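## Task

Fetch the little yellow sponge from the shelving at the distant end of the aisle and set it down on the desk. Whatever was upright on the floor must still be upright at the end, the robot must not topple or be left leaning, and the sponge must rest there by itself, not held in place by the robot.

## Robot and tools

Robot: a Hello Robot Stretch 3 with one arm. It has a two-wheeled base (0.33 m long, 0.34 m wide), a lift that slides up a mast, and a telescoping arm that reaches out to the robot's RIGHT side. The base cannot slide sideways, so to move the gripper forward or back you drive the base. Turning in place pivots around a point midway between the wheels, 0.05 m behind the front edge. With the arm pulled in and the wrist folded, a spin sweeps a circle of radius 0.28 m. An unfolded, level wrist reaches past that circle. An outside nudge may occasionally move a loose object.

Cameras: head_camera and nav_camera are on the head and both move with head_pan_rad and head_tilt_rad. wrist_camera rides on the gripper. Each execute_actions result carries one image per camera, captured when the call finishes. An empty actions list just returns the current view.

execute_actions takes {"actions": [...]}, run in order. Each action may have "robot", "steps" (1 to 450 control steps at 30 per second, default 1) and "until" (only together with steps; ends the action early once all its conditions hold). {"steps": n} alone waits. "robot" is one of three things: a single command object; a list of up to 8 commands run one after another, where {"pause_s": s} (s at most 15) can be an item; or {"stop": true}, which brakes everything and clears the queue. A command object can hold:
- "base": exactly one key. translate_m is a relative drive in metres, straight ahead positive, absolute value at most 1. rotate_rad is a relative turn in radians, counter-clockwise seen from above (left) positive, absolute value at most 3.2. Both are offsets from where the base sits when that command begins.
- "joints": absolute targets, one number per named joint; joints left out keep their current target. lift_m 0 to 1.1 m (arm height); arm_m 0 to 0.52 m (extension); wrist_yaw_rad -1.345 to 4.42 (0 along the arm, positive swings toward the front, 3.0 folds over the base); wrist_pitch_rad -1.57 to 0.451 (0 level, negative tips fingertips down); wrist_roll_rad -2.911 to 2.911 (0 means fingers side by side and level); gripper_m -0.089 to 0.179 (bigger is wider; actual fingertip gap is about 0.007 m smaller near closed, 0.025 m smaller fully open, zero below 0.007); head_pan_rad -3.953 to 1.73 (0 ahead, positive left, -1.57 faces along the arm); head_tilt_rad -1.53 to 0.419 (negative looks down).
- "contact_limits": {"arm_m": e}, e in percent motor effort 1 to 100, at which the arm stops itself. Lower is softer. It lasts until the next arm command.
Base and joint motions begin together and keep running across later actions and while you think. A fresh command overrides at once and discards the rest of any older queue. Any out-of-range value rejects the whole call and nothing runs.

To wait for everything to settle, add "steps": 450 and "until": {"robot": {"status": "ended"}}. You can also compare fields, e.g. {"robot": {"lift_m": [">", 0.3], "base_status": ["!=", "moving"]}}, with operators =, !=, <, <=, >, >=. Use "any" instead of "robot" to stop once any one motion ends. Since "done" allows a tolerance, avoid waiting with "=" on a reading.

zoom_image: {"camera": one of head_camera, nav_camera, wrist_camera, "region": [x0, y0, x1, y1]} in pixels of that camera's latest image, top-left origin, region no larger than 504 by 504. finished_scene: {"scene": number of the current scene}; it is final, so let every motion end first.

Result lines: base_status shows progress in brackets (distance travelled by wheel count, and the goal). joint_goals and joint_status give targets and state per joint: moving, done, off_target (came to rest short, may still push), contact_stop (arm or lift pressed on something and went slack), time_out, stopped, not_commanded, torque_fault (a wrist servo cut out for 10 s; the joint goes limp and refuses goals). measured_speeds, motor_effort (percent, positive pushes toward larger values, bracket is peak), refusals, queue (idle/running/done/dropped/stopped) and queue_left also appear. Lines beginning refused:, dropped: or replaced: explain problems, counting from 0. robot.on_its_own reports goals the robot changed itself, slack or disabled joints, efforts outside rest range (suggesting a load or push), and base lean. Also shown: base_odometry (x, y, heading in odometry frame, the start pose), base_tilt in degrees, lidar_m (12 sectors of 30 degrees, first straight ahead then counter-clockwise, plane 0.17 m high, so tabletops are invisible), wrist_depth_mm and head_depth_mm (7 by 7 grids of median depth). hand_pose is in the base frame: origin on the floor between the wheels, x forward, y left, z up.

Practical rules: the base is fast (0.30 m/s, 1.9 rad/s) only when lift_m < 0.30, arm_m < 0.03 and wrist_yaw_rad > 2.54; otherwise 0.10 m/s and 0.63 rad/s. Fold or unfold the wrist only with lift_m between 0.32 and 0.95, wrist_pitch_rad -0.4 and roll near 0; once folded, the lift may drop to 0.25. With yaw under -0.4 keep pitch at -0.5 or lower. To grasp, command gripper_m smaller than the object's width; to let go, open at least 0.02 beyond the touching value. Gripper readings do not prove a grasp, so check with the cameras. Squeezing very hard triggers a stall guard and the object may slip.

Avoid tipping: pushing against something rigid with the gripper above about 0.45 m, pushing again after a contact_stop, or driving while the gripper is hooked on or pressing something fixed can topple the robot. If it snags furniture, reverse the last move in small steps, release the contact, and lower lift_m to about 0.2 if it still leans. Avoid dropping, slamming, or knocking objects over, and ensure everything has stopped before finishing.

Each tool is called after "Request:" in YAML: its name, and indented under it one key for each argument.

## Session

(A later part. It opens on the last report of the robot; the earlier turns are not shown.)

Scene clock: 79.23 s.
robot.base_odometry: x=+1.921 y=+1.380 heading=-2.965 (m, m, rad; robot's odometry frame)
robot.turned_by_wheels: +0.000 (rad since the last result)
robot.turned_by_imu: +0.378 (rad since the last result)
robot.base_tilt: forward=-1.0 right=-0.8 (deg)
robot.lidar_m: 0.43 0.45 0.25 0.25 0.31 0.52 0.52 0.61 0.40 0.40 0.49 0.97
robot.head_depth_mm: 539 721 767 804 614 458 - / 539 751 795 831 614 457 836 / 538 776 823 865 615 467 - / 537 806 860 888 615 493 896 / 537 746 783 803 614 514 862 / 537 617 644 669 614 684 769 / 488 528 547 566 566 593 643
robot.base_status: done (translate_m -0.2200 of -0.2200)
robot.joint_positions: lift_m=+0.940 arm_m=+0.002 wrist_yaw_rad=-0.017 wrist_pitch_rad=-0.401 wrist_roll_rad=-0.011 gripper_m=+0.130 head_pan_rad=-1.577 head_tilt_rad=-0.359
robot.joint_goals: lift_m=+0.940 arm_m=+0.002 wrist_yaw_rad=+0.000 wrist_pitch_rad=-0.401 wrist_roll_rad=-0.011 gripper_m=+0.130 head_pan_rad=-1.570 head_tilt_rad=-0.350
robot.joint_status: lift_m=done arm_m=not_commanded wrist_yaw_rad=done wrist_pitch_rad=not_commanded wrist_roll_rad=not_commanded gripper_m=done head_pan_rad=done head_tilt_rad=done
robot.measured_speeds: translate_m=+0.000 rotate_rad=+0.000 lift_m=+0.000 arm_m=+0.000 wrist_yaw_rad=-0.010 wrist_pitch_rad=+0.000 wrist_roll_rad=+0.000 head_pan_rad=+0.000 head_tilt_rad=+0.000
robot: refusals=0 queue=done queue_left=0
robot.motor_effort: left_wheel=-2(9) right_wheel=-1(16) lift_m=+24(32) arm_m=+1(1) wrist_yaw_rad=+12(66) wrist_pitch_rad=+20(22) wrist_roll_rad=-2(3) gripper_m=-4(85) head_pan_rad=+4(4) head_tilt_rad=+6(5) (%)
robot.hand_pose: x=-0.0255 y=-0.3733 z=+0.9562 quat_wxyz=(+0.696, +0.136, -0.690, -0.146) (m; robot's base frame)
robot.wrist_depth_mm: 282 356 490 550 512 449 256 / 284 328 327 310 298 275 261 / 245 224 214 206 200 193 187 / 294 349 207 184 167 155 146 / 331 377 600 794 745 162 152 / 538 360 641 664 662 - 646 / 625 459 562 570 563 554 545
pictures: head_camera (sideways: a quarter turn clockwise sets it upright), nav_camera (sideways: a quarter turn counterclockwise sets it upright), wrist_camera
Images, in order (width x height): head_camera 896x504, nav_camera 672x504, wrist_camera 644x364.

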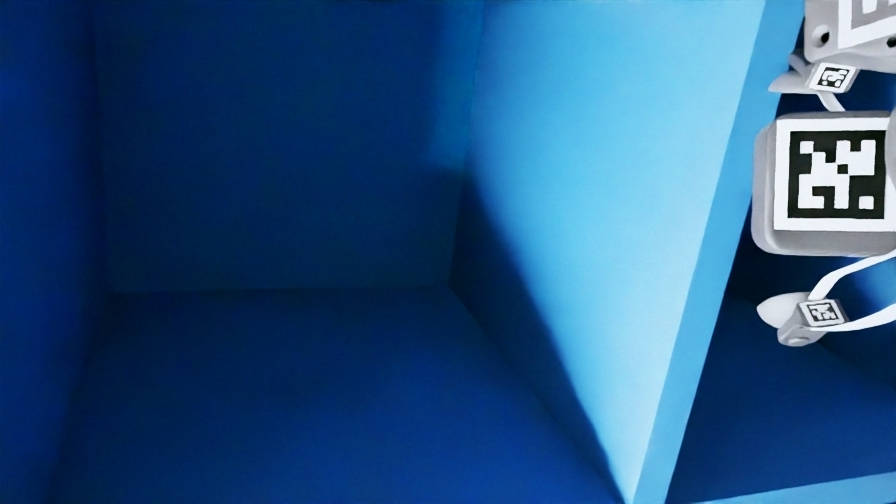

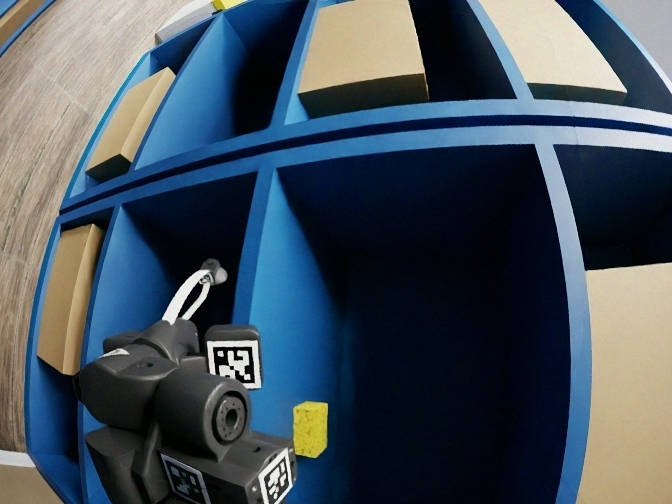

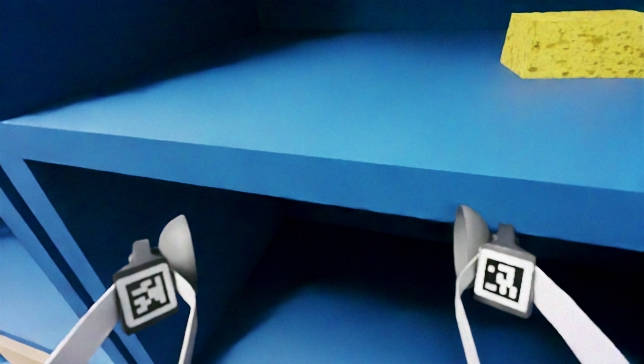

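Request:
execute_actions:
  actions:
    - {"robot":[{"joints":{"lift_m":1.03}},{"base":{"rotate_rad":-0.385},"joints":{"wrist_yaw_rad":0.0,"wrist_pitch_rad":-0.4}}],"steps":450,"until":{"robot":{"status":"ended"}}}

Scene clock: 83.10 s.
robot.base_odometry: x=+1.921 y=+1.380 heading=+2.933 (m, m, rad; robot's odometry frame)
robot.turned_by_wheels: -0.385 (rad since the last result)
robot.turned_by_imu: -0.390 (rad since the last result)
robot.base_tilt: forward=-0.7 right=-0.1 (deg)
robot.lidar_m: 1.33 0.44 0.51 0.25 0.26 0.34 0.52 0.54 0.64 0.40 0.41 0.53
robot.head_depth_mm: 587 741 794 831 664 - - / 588 743 790 827 631 - - / 588 737 790 827 593 - - / 589 736 786 827 601 440 - / 591 734 787 824 597 431 871 / 595 733 780 819 597 447 878 / 596 730 777 820 596 447 873
robot.base_status: done (rotate_rad -0.3849 of -0.3850)
robot.joint_positions: lift_m=+1.029 arm_m=+0.002 wrist_yaw_rad=-0.001 wrist_pitch_rad=-0.413 wrist_roll_rad=-0.013 gripper_m=+0.130 head_pan_rad=-1.577 head_tilt_rad=-0.358
robot.joint_goals: lift_m=+1.030 arm_m=+0.002 wrist_yaw_rad=+0.000 wrist_pitch_rad=-0.400 wrist_roll_rad=-0.013 gripper_m=+0.130 head_pan_rad=-1.570 head_tilt_rad=-0.350
robot.joint_status: lift_m=done arm_m=not_commanded wrist_yaw_rad=done wrist_pitch_rad=done wrist_roll_rad=not_commanded gripper_m=done head_pan_rad=done head_tilt_rad=done
robot.measured_speeds: translate_m=+0.000 rotate_rad=+0.000 lift_m=+0.000 arm_m=+0.000 wrist_yaw_rad=+0.000 wrist_pitch_rad=+0.000 wrist_roll_rad=+0.000 head_pan_rad=+0.000 head_tilt_rad=+0.000
robot: refusals=0 queue=done queue_left=0
robot.motor_effort: left_wheel=+2(6) right_wheel=-2(6) lift_m=+29(36) arm_m=+0(1) wrist_yaw_rad=+2(17) wrist_pitch_rad=+4(50) wrist_roll_rad=-2(13) gripper_m=+0(4) head_pan_rad=+4(4) head_tilt_rad=+5(5) (%)
robot.hand_pose: x=-0.0218 y=-0.3719 z=+1.0431 quat_wxyz=(+0.697, +0.146, -0.687, -0.145) (m; robot's base frame)
robot.wrist_depth_mm: 505 520 523 538 539 558 472 / 509 555 551 567 559 543 454 / 422 421 406 346 362 375 367 / 314 312 308 299 293 291 286 / 254 258 246 241 237 242 231 / 210 215 205 209 213 - 222 / 209 629 633 631 650 639 479
pictures: head_camera (sideways: a quarter turn clockwise sets it upright), nav_camera (sideways: a quarter turn counterclockwise sets it upright), wrist_camera
Images, in order (width x height): head_camera 896x504, nav_camera 672x504, wrist_camera 644x364.

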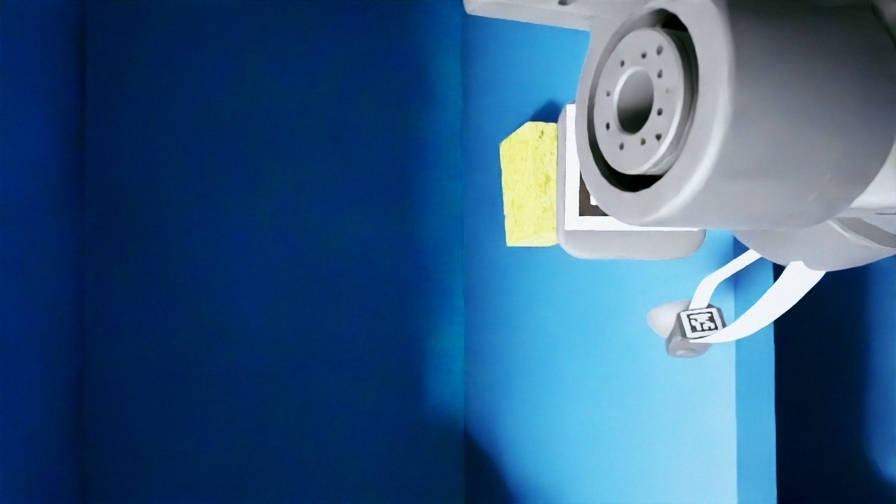

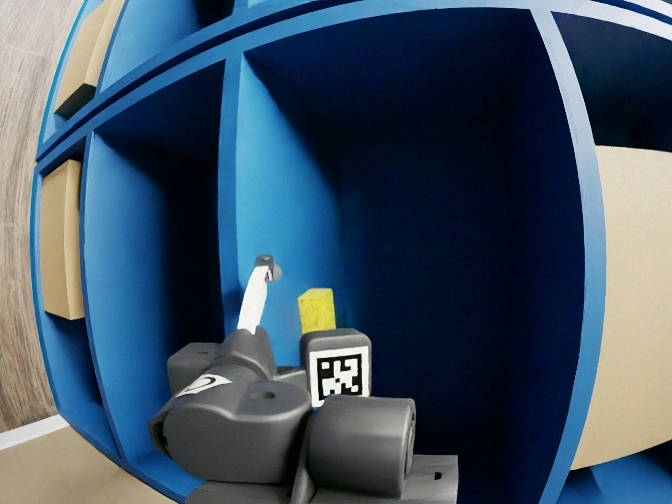

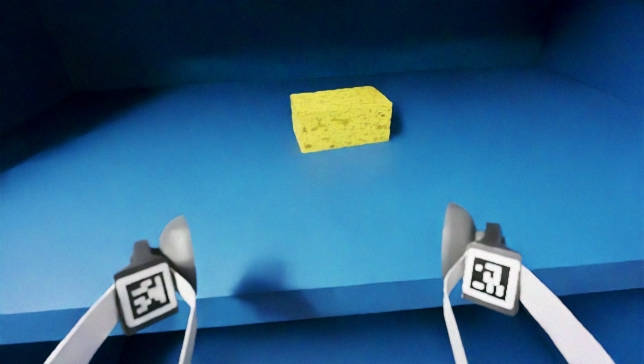

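Request:
execute_actions:
  actions:
    - {"robot":[{"base":{"translate_m":-0.02},"joints":{"gripper_m":0.179}},{"joints":{"arm_m":0.19}}],"steps":450,"until":{"robot":{"status":"ended"}}}

Scene clock: 87.33 s.
robot.base_odometry: x=+1.940 y=+1.376 heading=+2.933 (m, m, rad; robot's odometry frame)
robot.turned_by_wheels: +0.000 (rad since the last result)
robot.turned_by_imu: -0.001 (rad since the last result)
robot.base_tilt: forward=-0.6 right=-0.1 (deg)
robot.lidar_m: 1.35 0.45 0.53 0.25 0.26 0.34 0.50 0.52 0.62 0.40 0.41 0.54
robot.head_depth_mm: 588 742 780 - 536 449 878 / 588 739 774 - 548 448 877 / 589 738 784 - - 447 877 / 589 737 787 817 571 447 877 / 592 736 783 824 571 448 875 / 595 735 780 822 597 447 874 / 597 733 780 822 596 446 869
robot.base_status: done (translate_m -0.0200 of -0.0200)
robot.joint_positions: lift_m=+1.029 arm_m=+0.190 wrist_yaw_rad=-0.001 wrist_pitch_rad=-0.414 wrist_roll_rad=-0.013 gripper_m=+0.179 head_pan_rad=-1.577 head_tilt_rad=-0.358
robot.joint_goals: lift_m=+1.030 arm_m=+0.190 wrist_yaw_rad=+0.000 wrist_pitch_rad=-0.400 wrist_roll_rad=-0.013 gripper_m=+0.179 head_pan_rad=-1.570 head_tilt_rad=-0.350
robot.joint_status: lift_m=done arm_m=done wrist_yaw_rad=done wrist_pitch_rad=done wrist_roll_rad=not_commanded gripper_m=done head_pan_rad=done head_tilt_rad=done
robot.measured_speeds: translate_m=+0.000 rotate_rad=+0.000 lift_m=+0.000 arm_m=+0.000 wrist_yaw_rad=+0.000 wrist_pitch_rad=+0.000 wrist_roll_rad=+0.000 head_pan_rad=+0.000 head_tilt_rad=+0.000
robot: refusals=0 queue=done queue_left=0
robot.motor_effort: left_wheel=+2(4) right_wheel=-2(5) lift_m=+29(29) arm_m=+5(4) wrist_yaw_rad=+0(1) wrist_pitch_rad=+4(4) wrist_roll_rad=-1(2) gripper_m=-1(87) head_pan_rad=+4(4) head_tilt_rad=+4(5) (%)
robot.hand_pose: x=-0.0217 y=-0.5595 z=+1.0430 quat_wxyz=(+0.697, +0.146, -0.687, -0.145) (m; robot's base frame)
robot.wrist_depth_mm: 340 351 357 362 369 375 386 / 379 379 389 395 404 412 416 / 395 394 404 394 385 376 368 / 315 310 306 217 278 286 281 / 250 248 235 177 188 234 230 / 216 205 198 189 195 196 198 / - 177 174 172 172 169 163
pictures: head_camera (sideways: a quarter turn clockwise sets it upright), nav_camera (sideways: a quarter turn counterclockwise sets it upright), wrist_camera
Images, in order (width x height): head_camera 896x504, nav_camera 672x504, wrist_camera 644x364.

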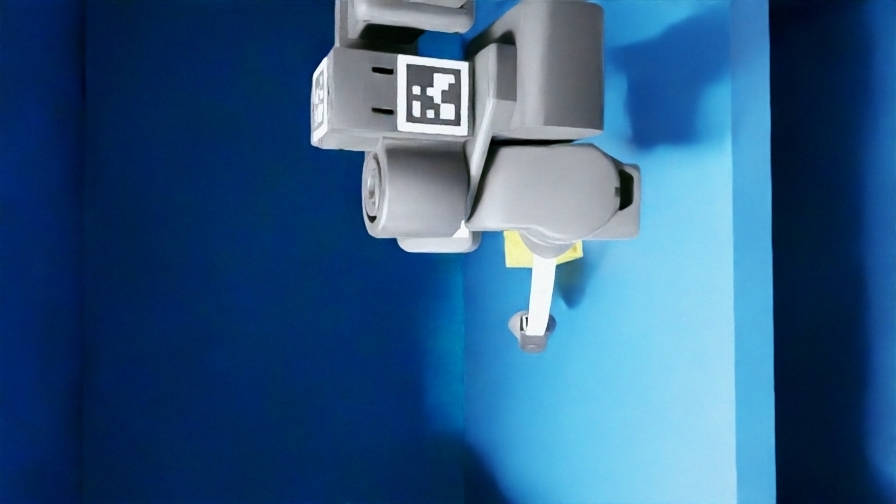

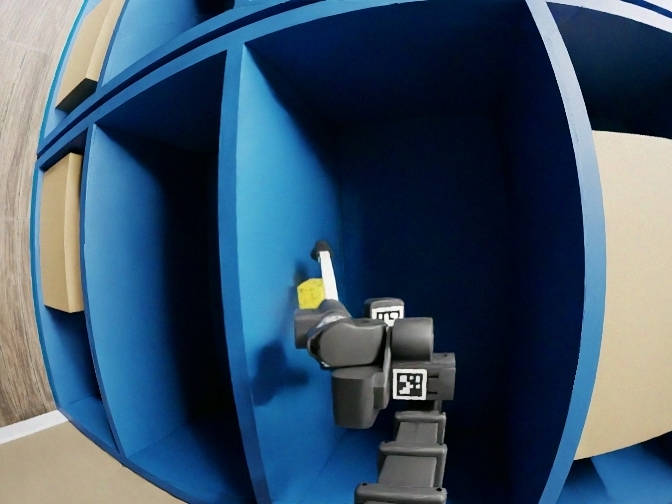

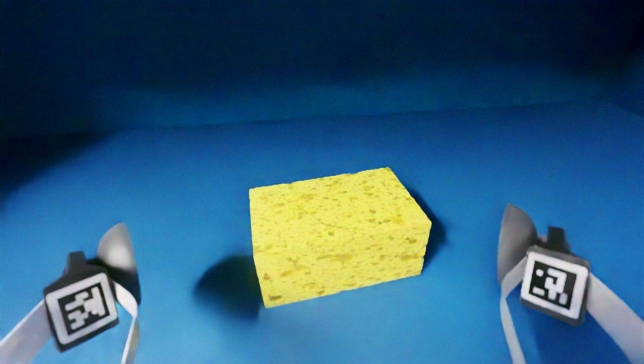

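Request:
execute_actions:
  actions:
    - {"robot":[{"joints":{"arm_m":0.235}},{"joints":{"gripper_m":0.06}},{"pause_s":0.3},{"joints":{"lift_m":1.06}}],"steps":450,"until":{"robot":{"status":"ended"}}}

Scene clock: 91.67 s.
robot.base_odometry: x=+1.940 y=+1.376 heading=+2.933 (m, m, rad; robot's odometry frame)
robot.turned_by_wheels: +0.000 (rad since the last result)
robot.turned_by_imu: -0.001 (rad since the last result)
robot.base_tilt: forward=-0.7 right=-0.1 (deg)
robot.lidar_m: 1.35 0.45 0.53 0.25 0.26 0.34 0.50 0.51 0.62 0.40 0.41 0.54
robot.head_depth_mm: 589 743 - 824 601 450 878 / 587 735 - - 599 449 878 / 591 739 - - 572 448 873 / 591 736 782 827 570 447 874 / 592 737 787 824 599 448 873 / 595 734 782 822 598 447 875 / 598 732 782 821 597 447 874
robot.base_status: done (translate_m -0.0200 of -0.0200)
robot.joint_positions: lift_m=+1.059 arm_m=+0.235 wrist_yaw_rad=-0.001 wrist_pitch_rad=-0.415 wrist_roll_rad=-0.013 gripper_m=+0.061 head_pan_rad=-1.577 head_tilt_rad=-0.358
robot.joint_goals: lift_m=+1.060 arm_m=+0.235 wrist_yaw_rad=+0.000 wrist_pitch_rad=-0.400 wrist_roll_rad=-0.013 gripper_m=+0.060 head_pan_rad=-1.570 head_tilt_rad=-0.350
robot.joint_status: lift_m=done arm_m=done wrist_yaw_rad=done wrist_pitch_rad=done wrist_roll_rad=not_commanded gripper_m=done head_pan_rad=done head_tilt_rad=done
robot.measured_speeds: translate_m=+0.000 rotate_rad=+0.000 lift_m=+0.000 arm_m=+0.000 wrist_yaw_rad=+0.000 wrist_pitch_rad=+0.000 wrist_roll_rad=+0.000 head_pan_rad=+0.000 head_tilt_rad=+0.000
robot: refusals=0 queue=done queue_left=0
robot.motor_effort: left_wheel=+2(3) right_wheel=-3(3) lift_m=+29(33) arm_m=+5(5) wrist_yaw_rad=+1(0) wrist_pitch_rad=+5(5) wrist_roll_rad=-2(2) gripper_m=-15(89) head_pan_rad=+3(4) head_tilt_rad=+3(5) (%)
robot.hand_pose: x=-0.0217 y=-0.6043 z=+1.0727 quat_wxyz=(+0.697, +0.147, -0.687, -0.145) (m; robot's base frame)
robot.wrist_depth_mm: 301 309 314 317 328 333 338 / 329 337 346 352 356 370 376 / 360 368 377 389 395 394 406 / 370 365 358 348 345 337 332 / 295 293 237 175 179 274 271 / 247 243 149 149 148 238 227 / 211 205 143 148 190 200 197
pictures: head_camera (sideways: a quarter turn clockwise sets it upright), nav_camera (sideways: a quarter turn counterclockwise sets it upright), wrist_camera
Images, in order (width x height): head_camera 896x504, nav_camera 672x504, wrist_camera 644x364.

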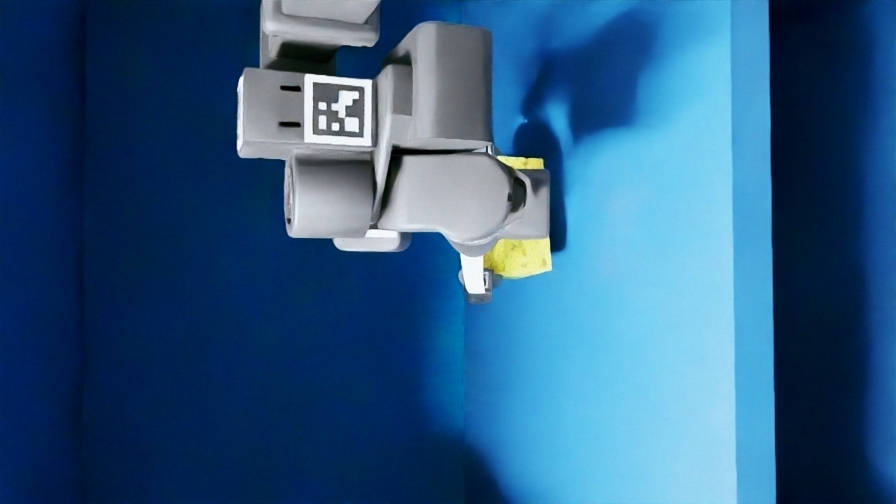

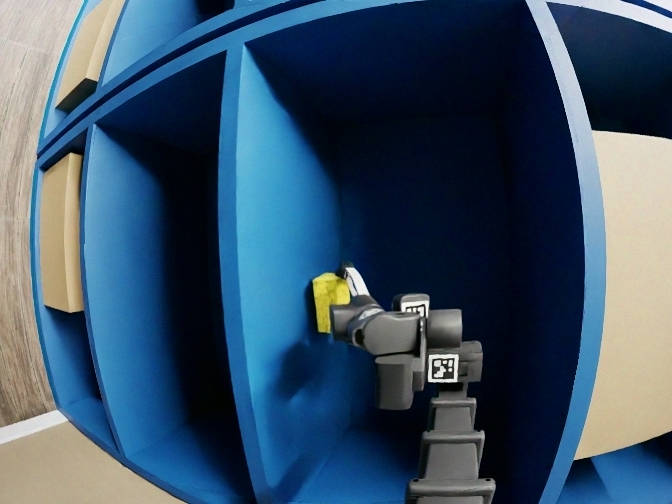

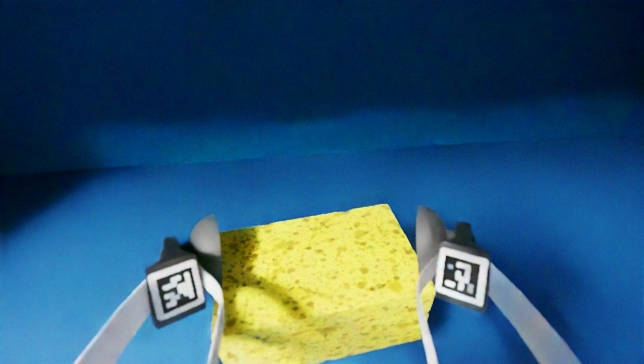

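Request:
execute_actions:
  actions:
    - {"robot":[{"joints":{"arm_m":0.0}},{"joints":{"wrist_yaw_rad":1.3}},{"joints":{"lift_m":0.88,"head_pan_rad":0,"head_tilt_rad":-0.5}},{"joints":{"wrist_yaw_rad":3.08}},{"joints":{"lift_m":0.28}},{"base":{"translate_m":1.0}},{"base":{"translate_m":0.8}}],"steps":450,"until":{"robot":{"status":"ended"}}}
    - {"steps":450,"until":{"robot":{"status":"ended"}}}

Scene clock: 116.50 s.
robot.base_odometry: x=+0.179 y=+1.748 heading=+2.933 (m, m, rad; robot's odometry frame)
robot.turned_by_wheels: +0.000 (rad since the last result)
robot.turned_by_imu: -0.008 (rad since the last result)
robot.base_tilt: forward=-0.6 right=-0.1 (deg)
robot.lidar_m: 2.11 2.12 1.96 1.87 0.63 0.52 1.08 0.54 0.31 0.31 0.32 2.60
robot.head_depth_mm: 2128 2231 2540 2683 2020 1607 1329 / 2123 2233 2417 2536 2023 1613 1332 / 2130 2220 2521 2684 2014 1611 1326 / 2136 2224 2492 2646 2040 1606 1333 / 2127 2211 2517 2637 2026 1610 1335 / 2071 2190 2523 2632 2028 1610 1340 / 2104 2209 2430 2480 2021 1611 1342
robot.base_status: done (translate_m +0.8000 of +0.8000)
robot.joint_positions: lift_m=+0.281 arm_m=+0.002 wrist_yaw_rad=+3.079 wrist_pitch_rad=-0.416 wrist_roll_rad=-0.014 gripper_m=+0.061 head_pan_rad=-0.007 head_tilt_rad=-0.495
robot.joint_goals: lift_m=+0.280 arm_m=+0.000 wrist_yaw_rad=+3.080 wrist_pitch_rad=-0.400 wrist_roll_rad=-0.014 gripper_m=+0.060 head_pan_rad=+0.000 head_tilt_rad=-0.500
robot.joint_status: lift_m=done arm_m=done wrist_yaw_rad=done wrist_pitch_rad=done wrist_roll_rad=not_commanded gripper_m=done head_pan_rad=done head_tilt_rad=done
robot.measured_speeds: translate_m=+0.000 rotate_rad=+0.000 lift_m=+0.000 arm_m=+0.000 wrist_yaw_rad=+0.000 wrist_pitch_rad=+0.000 wrist_roll_rad=+0.000 head_pan_rad=+0.000 head_tilt_rad=+0.000
robot: refusals=0 queue=done queue_left=0
robot.motor_effort: left_wheel=+2(9) right_wheel=-3(7) lift_m=+10(25) arm_m=-5(6) wrist_yaw_rad=+1(2) wrist_pitch_rad=+5(5) wrist_roll_rad=-1(1) gripper_m=-16(15) head_pan_rad=+4(50) head_tilt_rad=-4(25) (%)
robot.hand_pose: x=-0.0071 y=+0.0769 z=+0.2936 quat_wxyz=(+0.167, +0.691, +0.126, +0.692) (m; robot's base frame)
robot.wrist_depth_mm: 599 - - - - - - / 578 - - - - - - / 569 891 - 961 914 905 888 / 565 735 747 738 729 699 689 / 546 611 172 175 179 568 567 / 503 509 150 148 147 497 475 / 448 - 137 148 398 417 410
pictures: head_camera (sideways: a quarter turn clockwise sets it upright), nav_camera (sideways: a quarter turn counterclockwise sets it upright), wrist_camera
Images, in order (width x height): head_camera 896x504, nav_camera 672x504, wrist_camera 644x364.

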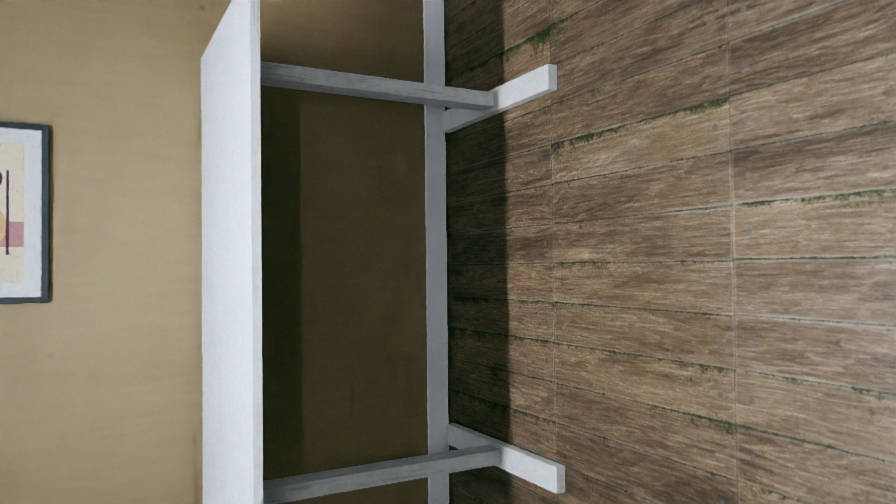

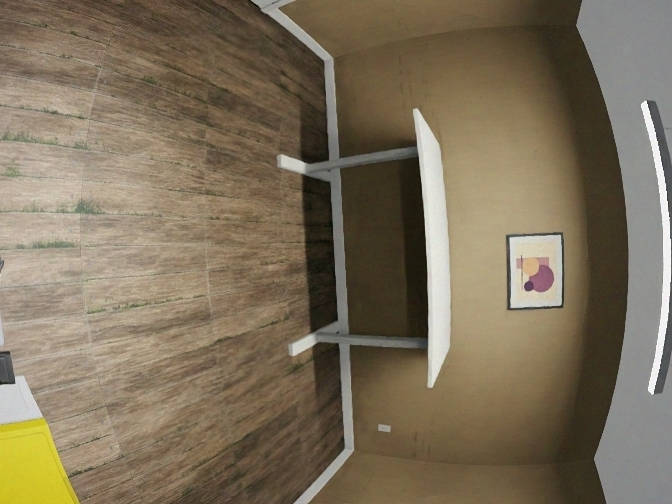

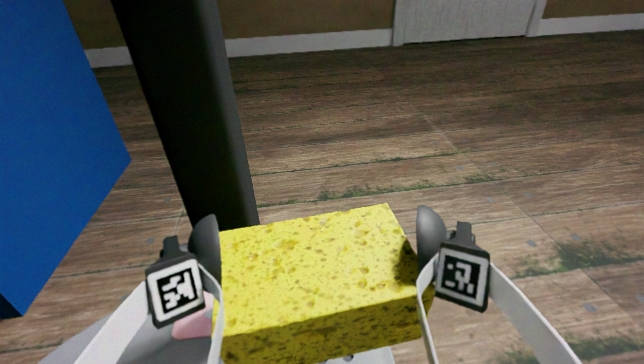

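Request:
execute_actions:
  actions:
    - {"robot":[{"base":{"translate_m":1.0}},{"base":{"rotate_rad":1.6},"joints":{"head_pan_rad":-1.57,"head_tilt_rad":-0.5}},{"joints":{"lift_m":0.9}}],"steps":450,"until":{"robot":{"status":"ended"}}}
    - {"steps":450,"until":{"robot":{"status":"ended"}}}

Scene clock: 130.63 s.
robot.base_odometry: x=-0.799 y=+1.955 heading=-1.750 (m, m, rad; robot's odometry frame)
robot.turned_by_wheels: +1.600 (rad since the last result)
robot.turned_by_imu: +1.575 (rad since the last result)
robot.base_tilt: forward=-0.6 right=-0.1 (deg)
robot.lidar_m: 1.89 1.97 1.49 1.14 0.95 1.94 1.86 1.92 1.16 1.48 1.22 2.00
robot.head_depth_mm: 1237 1346 1141 824 1822 1564 - / 1242 1358 1148 821 1815 1604 1362 / 1252 1345 1132 821 1829 1600 1365 / 1243 1359 1139 822 1822 1595 1374 / 1245 1353 1139 822 1821 1613 1408 / 1238 1352 1143 819 1820 1594 1338 / 1238 1344 1141 819 1819 1617 1339
robot.base_status: done (rotate_rad +1.5999 of +1.6000)
robot.joint_positions: lift_m=+0.899 arm_m=+0.002 wrist_yaw_rad=+3.079 wrist_pitch_rad=-0.416 wrist_roll_rad=-0.014 gripper_m=+0.061 head_pan_rad=-1.563 head_tilt_rad=-0.495
robot.joint_goals: lift_m=+0.900 arm_m=+0.000 wrist_yaw_rad=+3.080 wrist_pitch_rad=-0.400 wrist_roll_rad=-0.014 gripper_m=+0.060 head_pan_rad=-1.570 head_tilt_rad=-0.500
robot.joint_status: lift_m=done arm_m=done wrist_yaw_rad=done wrist_pitch_rad=done wrist_roll_rad=not_commanded gripper_m=done head_pan_rad=done head_tilt_rad=done
robot.measured_speeds: translate_m=+0.000 rotate_rad=+0.000 lift_m=+0.000 arm_m=+0.000 wrist_yaw_rad=+0.000 wrist_pitch_rad=+0.000 wrist_roll_rad=+0.000 head_pan_rad=+0.000 head_tilt_rad=+0.000
robot: refusals=0 queue=done queue_left=0
robot.motor_effort: left_wheel=-1(8) right_wheel=+1(9) lift_m=+29(31) arm_m=-5(5) wrist_yaw_rad=+1(1) wrist_pitch_rad=+5(5) wrist_roll_rad=-1(1) gripper_m=-15(15) head_pan_rad=-3(51) head_tilt_rad=-5(3) (%)
robot.hand_pose: x=-0.0071 y=+0.0769 z=+0.9124 quat_wxyz=(+0.167, +0.691, +0.126, +0.692) (m; robot's base frame)
robot.wrist_depth_mm: - - - - - - - / - - - - - - - / - - - - - - - / - - - - - - - / - - 174 175 179 - - / - - 149 148 148 - - / - - 143 149 - - -
pictures: head_camera (sideways: a quarter turn clockwise sets it upright), nav_camera (sideways: a quarter turn counterclockwise sets it upright), wrist_camera
Images, in order (width x height): head_camera 896x504, nav_camera 672x504, wrist_camera 644x364.

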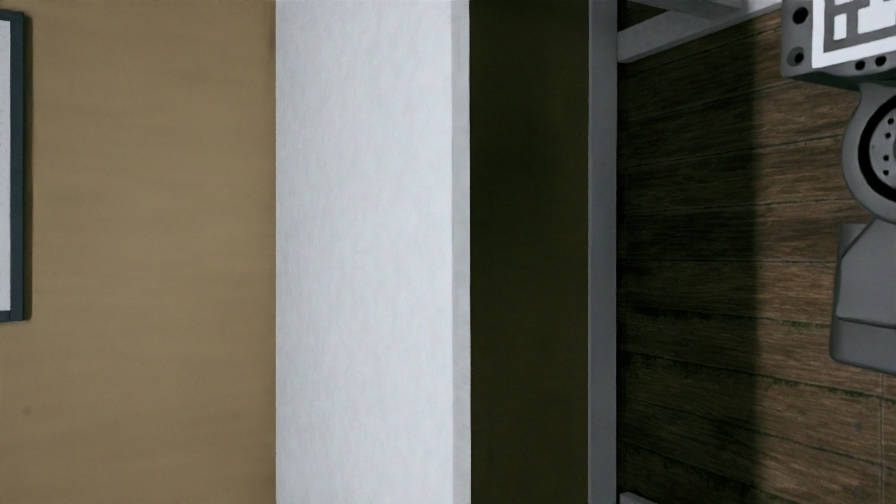

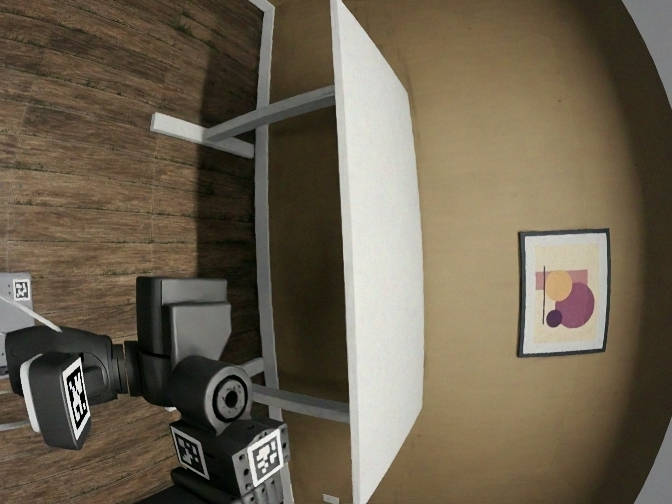

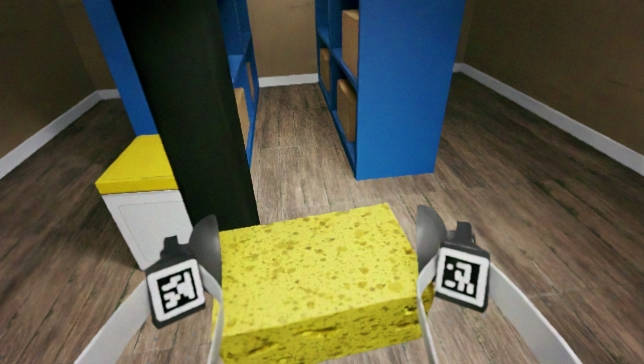

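Request:
execute_actions:
  actions:
    - {"robot":[{"joints":{"wrist_yaw_rad":0.0}},{"joints":{"lift_m":1.07}},{"joints":{"arm_m":0.5}}],"steps":450,"until":{"robot":{"status":"ended"}}}

Scene clock: 140.43 s.
robot.base_odometry: x=-0.799 y=+1.955 heading=-1.750 (m, m, rad; robot's odometry frame)
robot.turned_by_wheels: +0.000 (rad since the last result)
robot.turned_by_imu: -0.002 (rad since the last result)
robot.base_tilt: forward=-0.6 right=-0.1 (deg)
robot.lidar_m: 1.89 1.97 1.49 1.14 0.95 1.95 1.86 1.92 1.17 1.48 1.22 2.00
robot.head_depth_mm: 1228 1386 1136 823 1825 1570 1330 / 1230 1370 1141 822 1813 1615 1331 / 1242 - 983 820 1817 1594 1326 / 1239 1350 984 819 1825 1613 1335 / 1247 1357 1141 820 1836 1598 1326 / 1239 1358 1143 817 1819 1607 1331 / 1243 1342 1138 821 1834 1609 1328
robot.base_status: done (rotate_rad +1.5999 of +1.6000)
robot.joint_positions: lift_m=+1.069 arm_m=+0.500 wrist_yaw_rad=+0.001 wrist_pitch_rad=-0.416 wrist_roll_rad=-0.014 gripper_m=+0.061 head_pan_rad=-1.563 head_tilt_rad=-0.495
robot.joint_goals: lift_m=+1.070 arm_m=+0.500 wrist_yaw_rad=+0.000 wrist_pitch_rad=-0.400 wrist_roll_rad=-0.014 gripper_m=+0.060 head_pan_rad=-1.570 head_tilt_rad=-0.500
robot.joint_status: lift_m=done arm_m=done wrist_yaw_rad=done wrist_pitch_rad=done wrist_roll_rad=not_commanded gripper_m=done head_pan_rad=done head_tilt_rad=done
robot.measured_speeds: translate_m=+0.000 rotate_rad=+0.000 lift_m=+0.000 arm_m=+0.000 wrist_yaw_rad=+0.000 wrist_pitch_rad=+0.000 wrist_roll_rad=+0.000 head_pan_rad=+0.000 head_tilt_rad=+0.000
robot: refusals=0 queue=done queue_left=0
robot.motor_effort: left_wheel=-1(1) right_wheel=+2(1) lift_m=+29(30) arm_m=+5(3) wrist_yaw_rad=-1(1) wrist_pitch_rad=+5(5) wrist_roll_rad=-1(1) gripper_m=-16(16) head_pan_rad=-4(4) head_tilt_rad=-4(3) (%)
robot.hand_pose: x=-0.0214 y=-0.8692 z=+1.0824 quat_wxyz=(+0.697, +0.148, -0.687, -0.145) (m; robot's base frame)
robot.wrist_depth_mm: 640 642 668 672 686 707 698 / 688 712 710 727 740 735 751 / 615 591 584 573 561 541 532 / 456 455 443 437 428 426 417 / 375 367 360 175 180 343 337 / 307 306 150 148 148 296 287 / 263 253 143 149 241 250 245
pictures: head_camera (sideways: a quarter turn clockwise sets it upright), nav_camera (sideways: a quarter turn counterclockwise sets it upright), wrist_camera
Images, in order (width x height): head_camera 896x504, nav_camera 672x504, wrist_camera 644x364.

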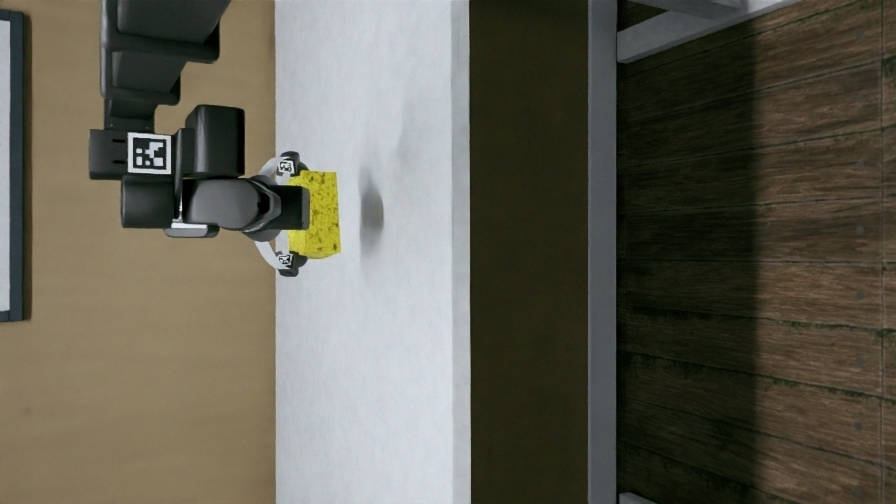

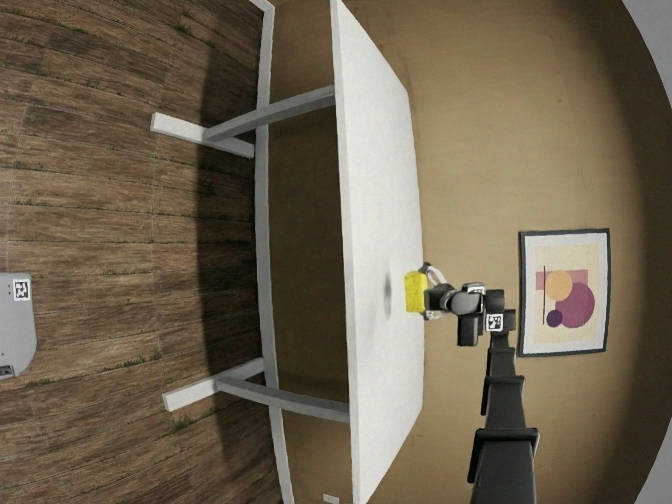

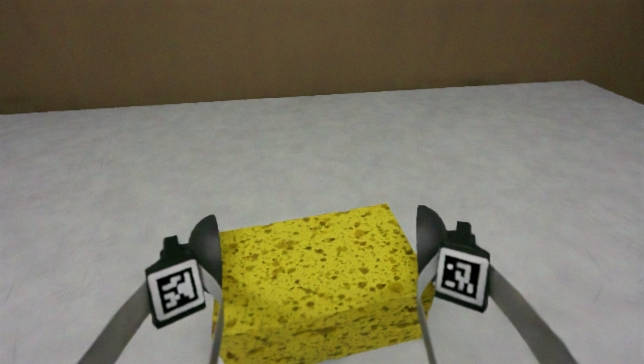

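Request:
execute_actions:
  actions:
    - {"robot":[{"joints":{"lift_m":1.014}},{"joints":{"gripper_m":0.14}},{"joints":{"lift_m":1.08}},{"joints":{"arm_m":0.3}}],"steps":450,"until":{"robot":{"status":"ended"}}}

Scene clock: 147.10 s.
robot.base_odometry: x=-0.799 y=+1.955 heading=-1.750 (m, m, rad; robot's odometry frame)
robot.turned_by_wheels: +0.000 (rad since the last result)
robot.turned_by_imu: -0.001 (rad since the last result)
robot.base_tilt: forward=-0.6 right=+0.0 (deg)
robot.lidar_m: 1.89 1.97 1.49 1.14 0.95 1.94 1.86 1.92 1.17 1.48 1.22 1.99
robot.head_depth_mm: 1236 1379 1064 822 1826 1573 1341 / 1230 - 991 822 1832 1616 1335 / 1236 - - 819 1828 1621 1334 / 1245 1346 1148 821 1832 1615 1343 / 1247 1344 1139 818 1819 1606 1328 / 1238 1360 1135 818 1835 1610 1329 / 1239 1351 1135 819 1830 1623 1339
robot.base_status: done (rotate_rad +1.5999 of +1.6000)
robot.joint_positions: lift_m=+1.079 arm_m=+0.300 wrist_yaw_rad=+0.001 wrist_pitch_rad=-0.416 wrist_roll_rad=-0.014 gripper_m=+0.140 head_pan_rad=-1.563 head_tilt_rad=-0.495
robot.joint_goals: lift_m=+1.080 arm_m=+0.300 wrist_yaw_rad=+0.000 wrist_pitch_rad=-0.400 wrist_roll_rad=-0.014 gripper_m=+0.140 head_pan_rad=-1.570 head_tilt_rad=-0.500
robot.joint_status: lift_m=done arm_m=done wrist_yaw_rad=done wrist_pitch_rad=done wrist_roll_rad=not_commanded gripper_m=done head_pan_rad=done head_tilt_rad=done
robot.measured_speeds: translate_m=+0.000 rotate_rad=+0.000 lift_m=+0.000 arm_m=+0.000 wrist_yaw_rad=+0.000 wrist_pitch_rad=+0.000 wrist_roll_rad=+0.000 head_pan_rad=+0.000 head_tilt_rad=+0.000
robot: refusals=0 queue=done queue_left=0
robot.motor_effort: left_wheel=-1(1) right_wheel=+1(2) lift_m=+29(32) arm_m=-5(5) wrist_yaw_rad=+0(0) wrist_pitch_rad=+5(5) wrist_roll_rad=-2(1) gripper_m=-1(85) head_pan_rad=-4(3) head_tilt_rad=-3(3) (%)
robot.hand_pose: x=-0.0214 y=-0.6700 z=+1.0924 quat_wxyz=(+0.697, +0.148, -0.687, -0.145) (m; robot's base frame)
robot.wrist_depth_mm: 813 840 857 848 854 905 890 / 870 867 866 879 823 825 973 / 639 629 615 614 583 577 564 / 475 485 473 378 448 439 434 / 385 394 374 354 364 371 349 / 322 - 313 313 308 - 295 / 282 265 266 276 278 277 -
pictures: head_camera (sideways: a quarter turn clockwise sets it upright), nav_camera (sideways: a quarter turn counterclockwise sets it upright), wrist_camera
Images, in order (width x height): head_camera 896x504, nav_camera 672x504, wrist_camera 644x364.

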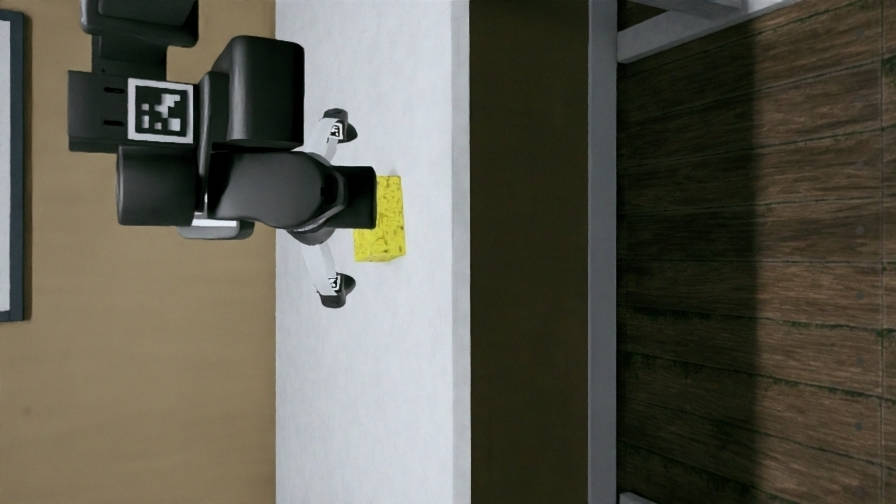

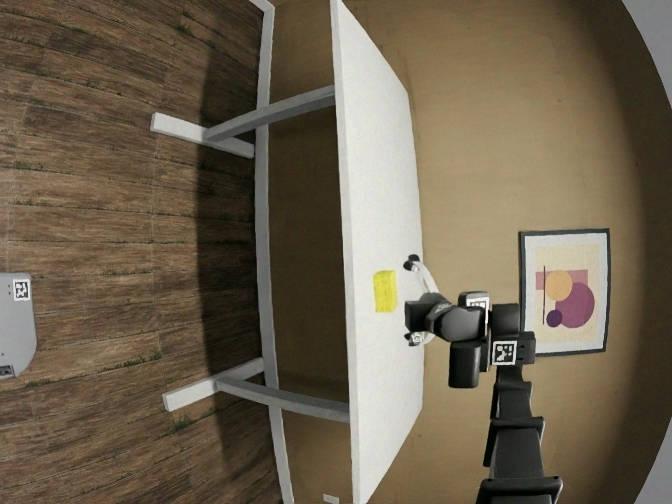

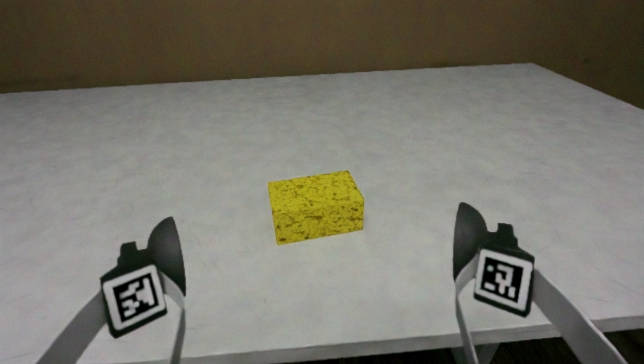

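Request:
finished_scene:
  scene: 2

The scene is finished: the task was done.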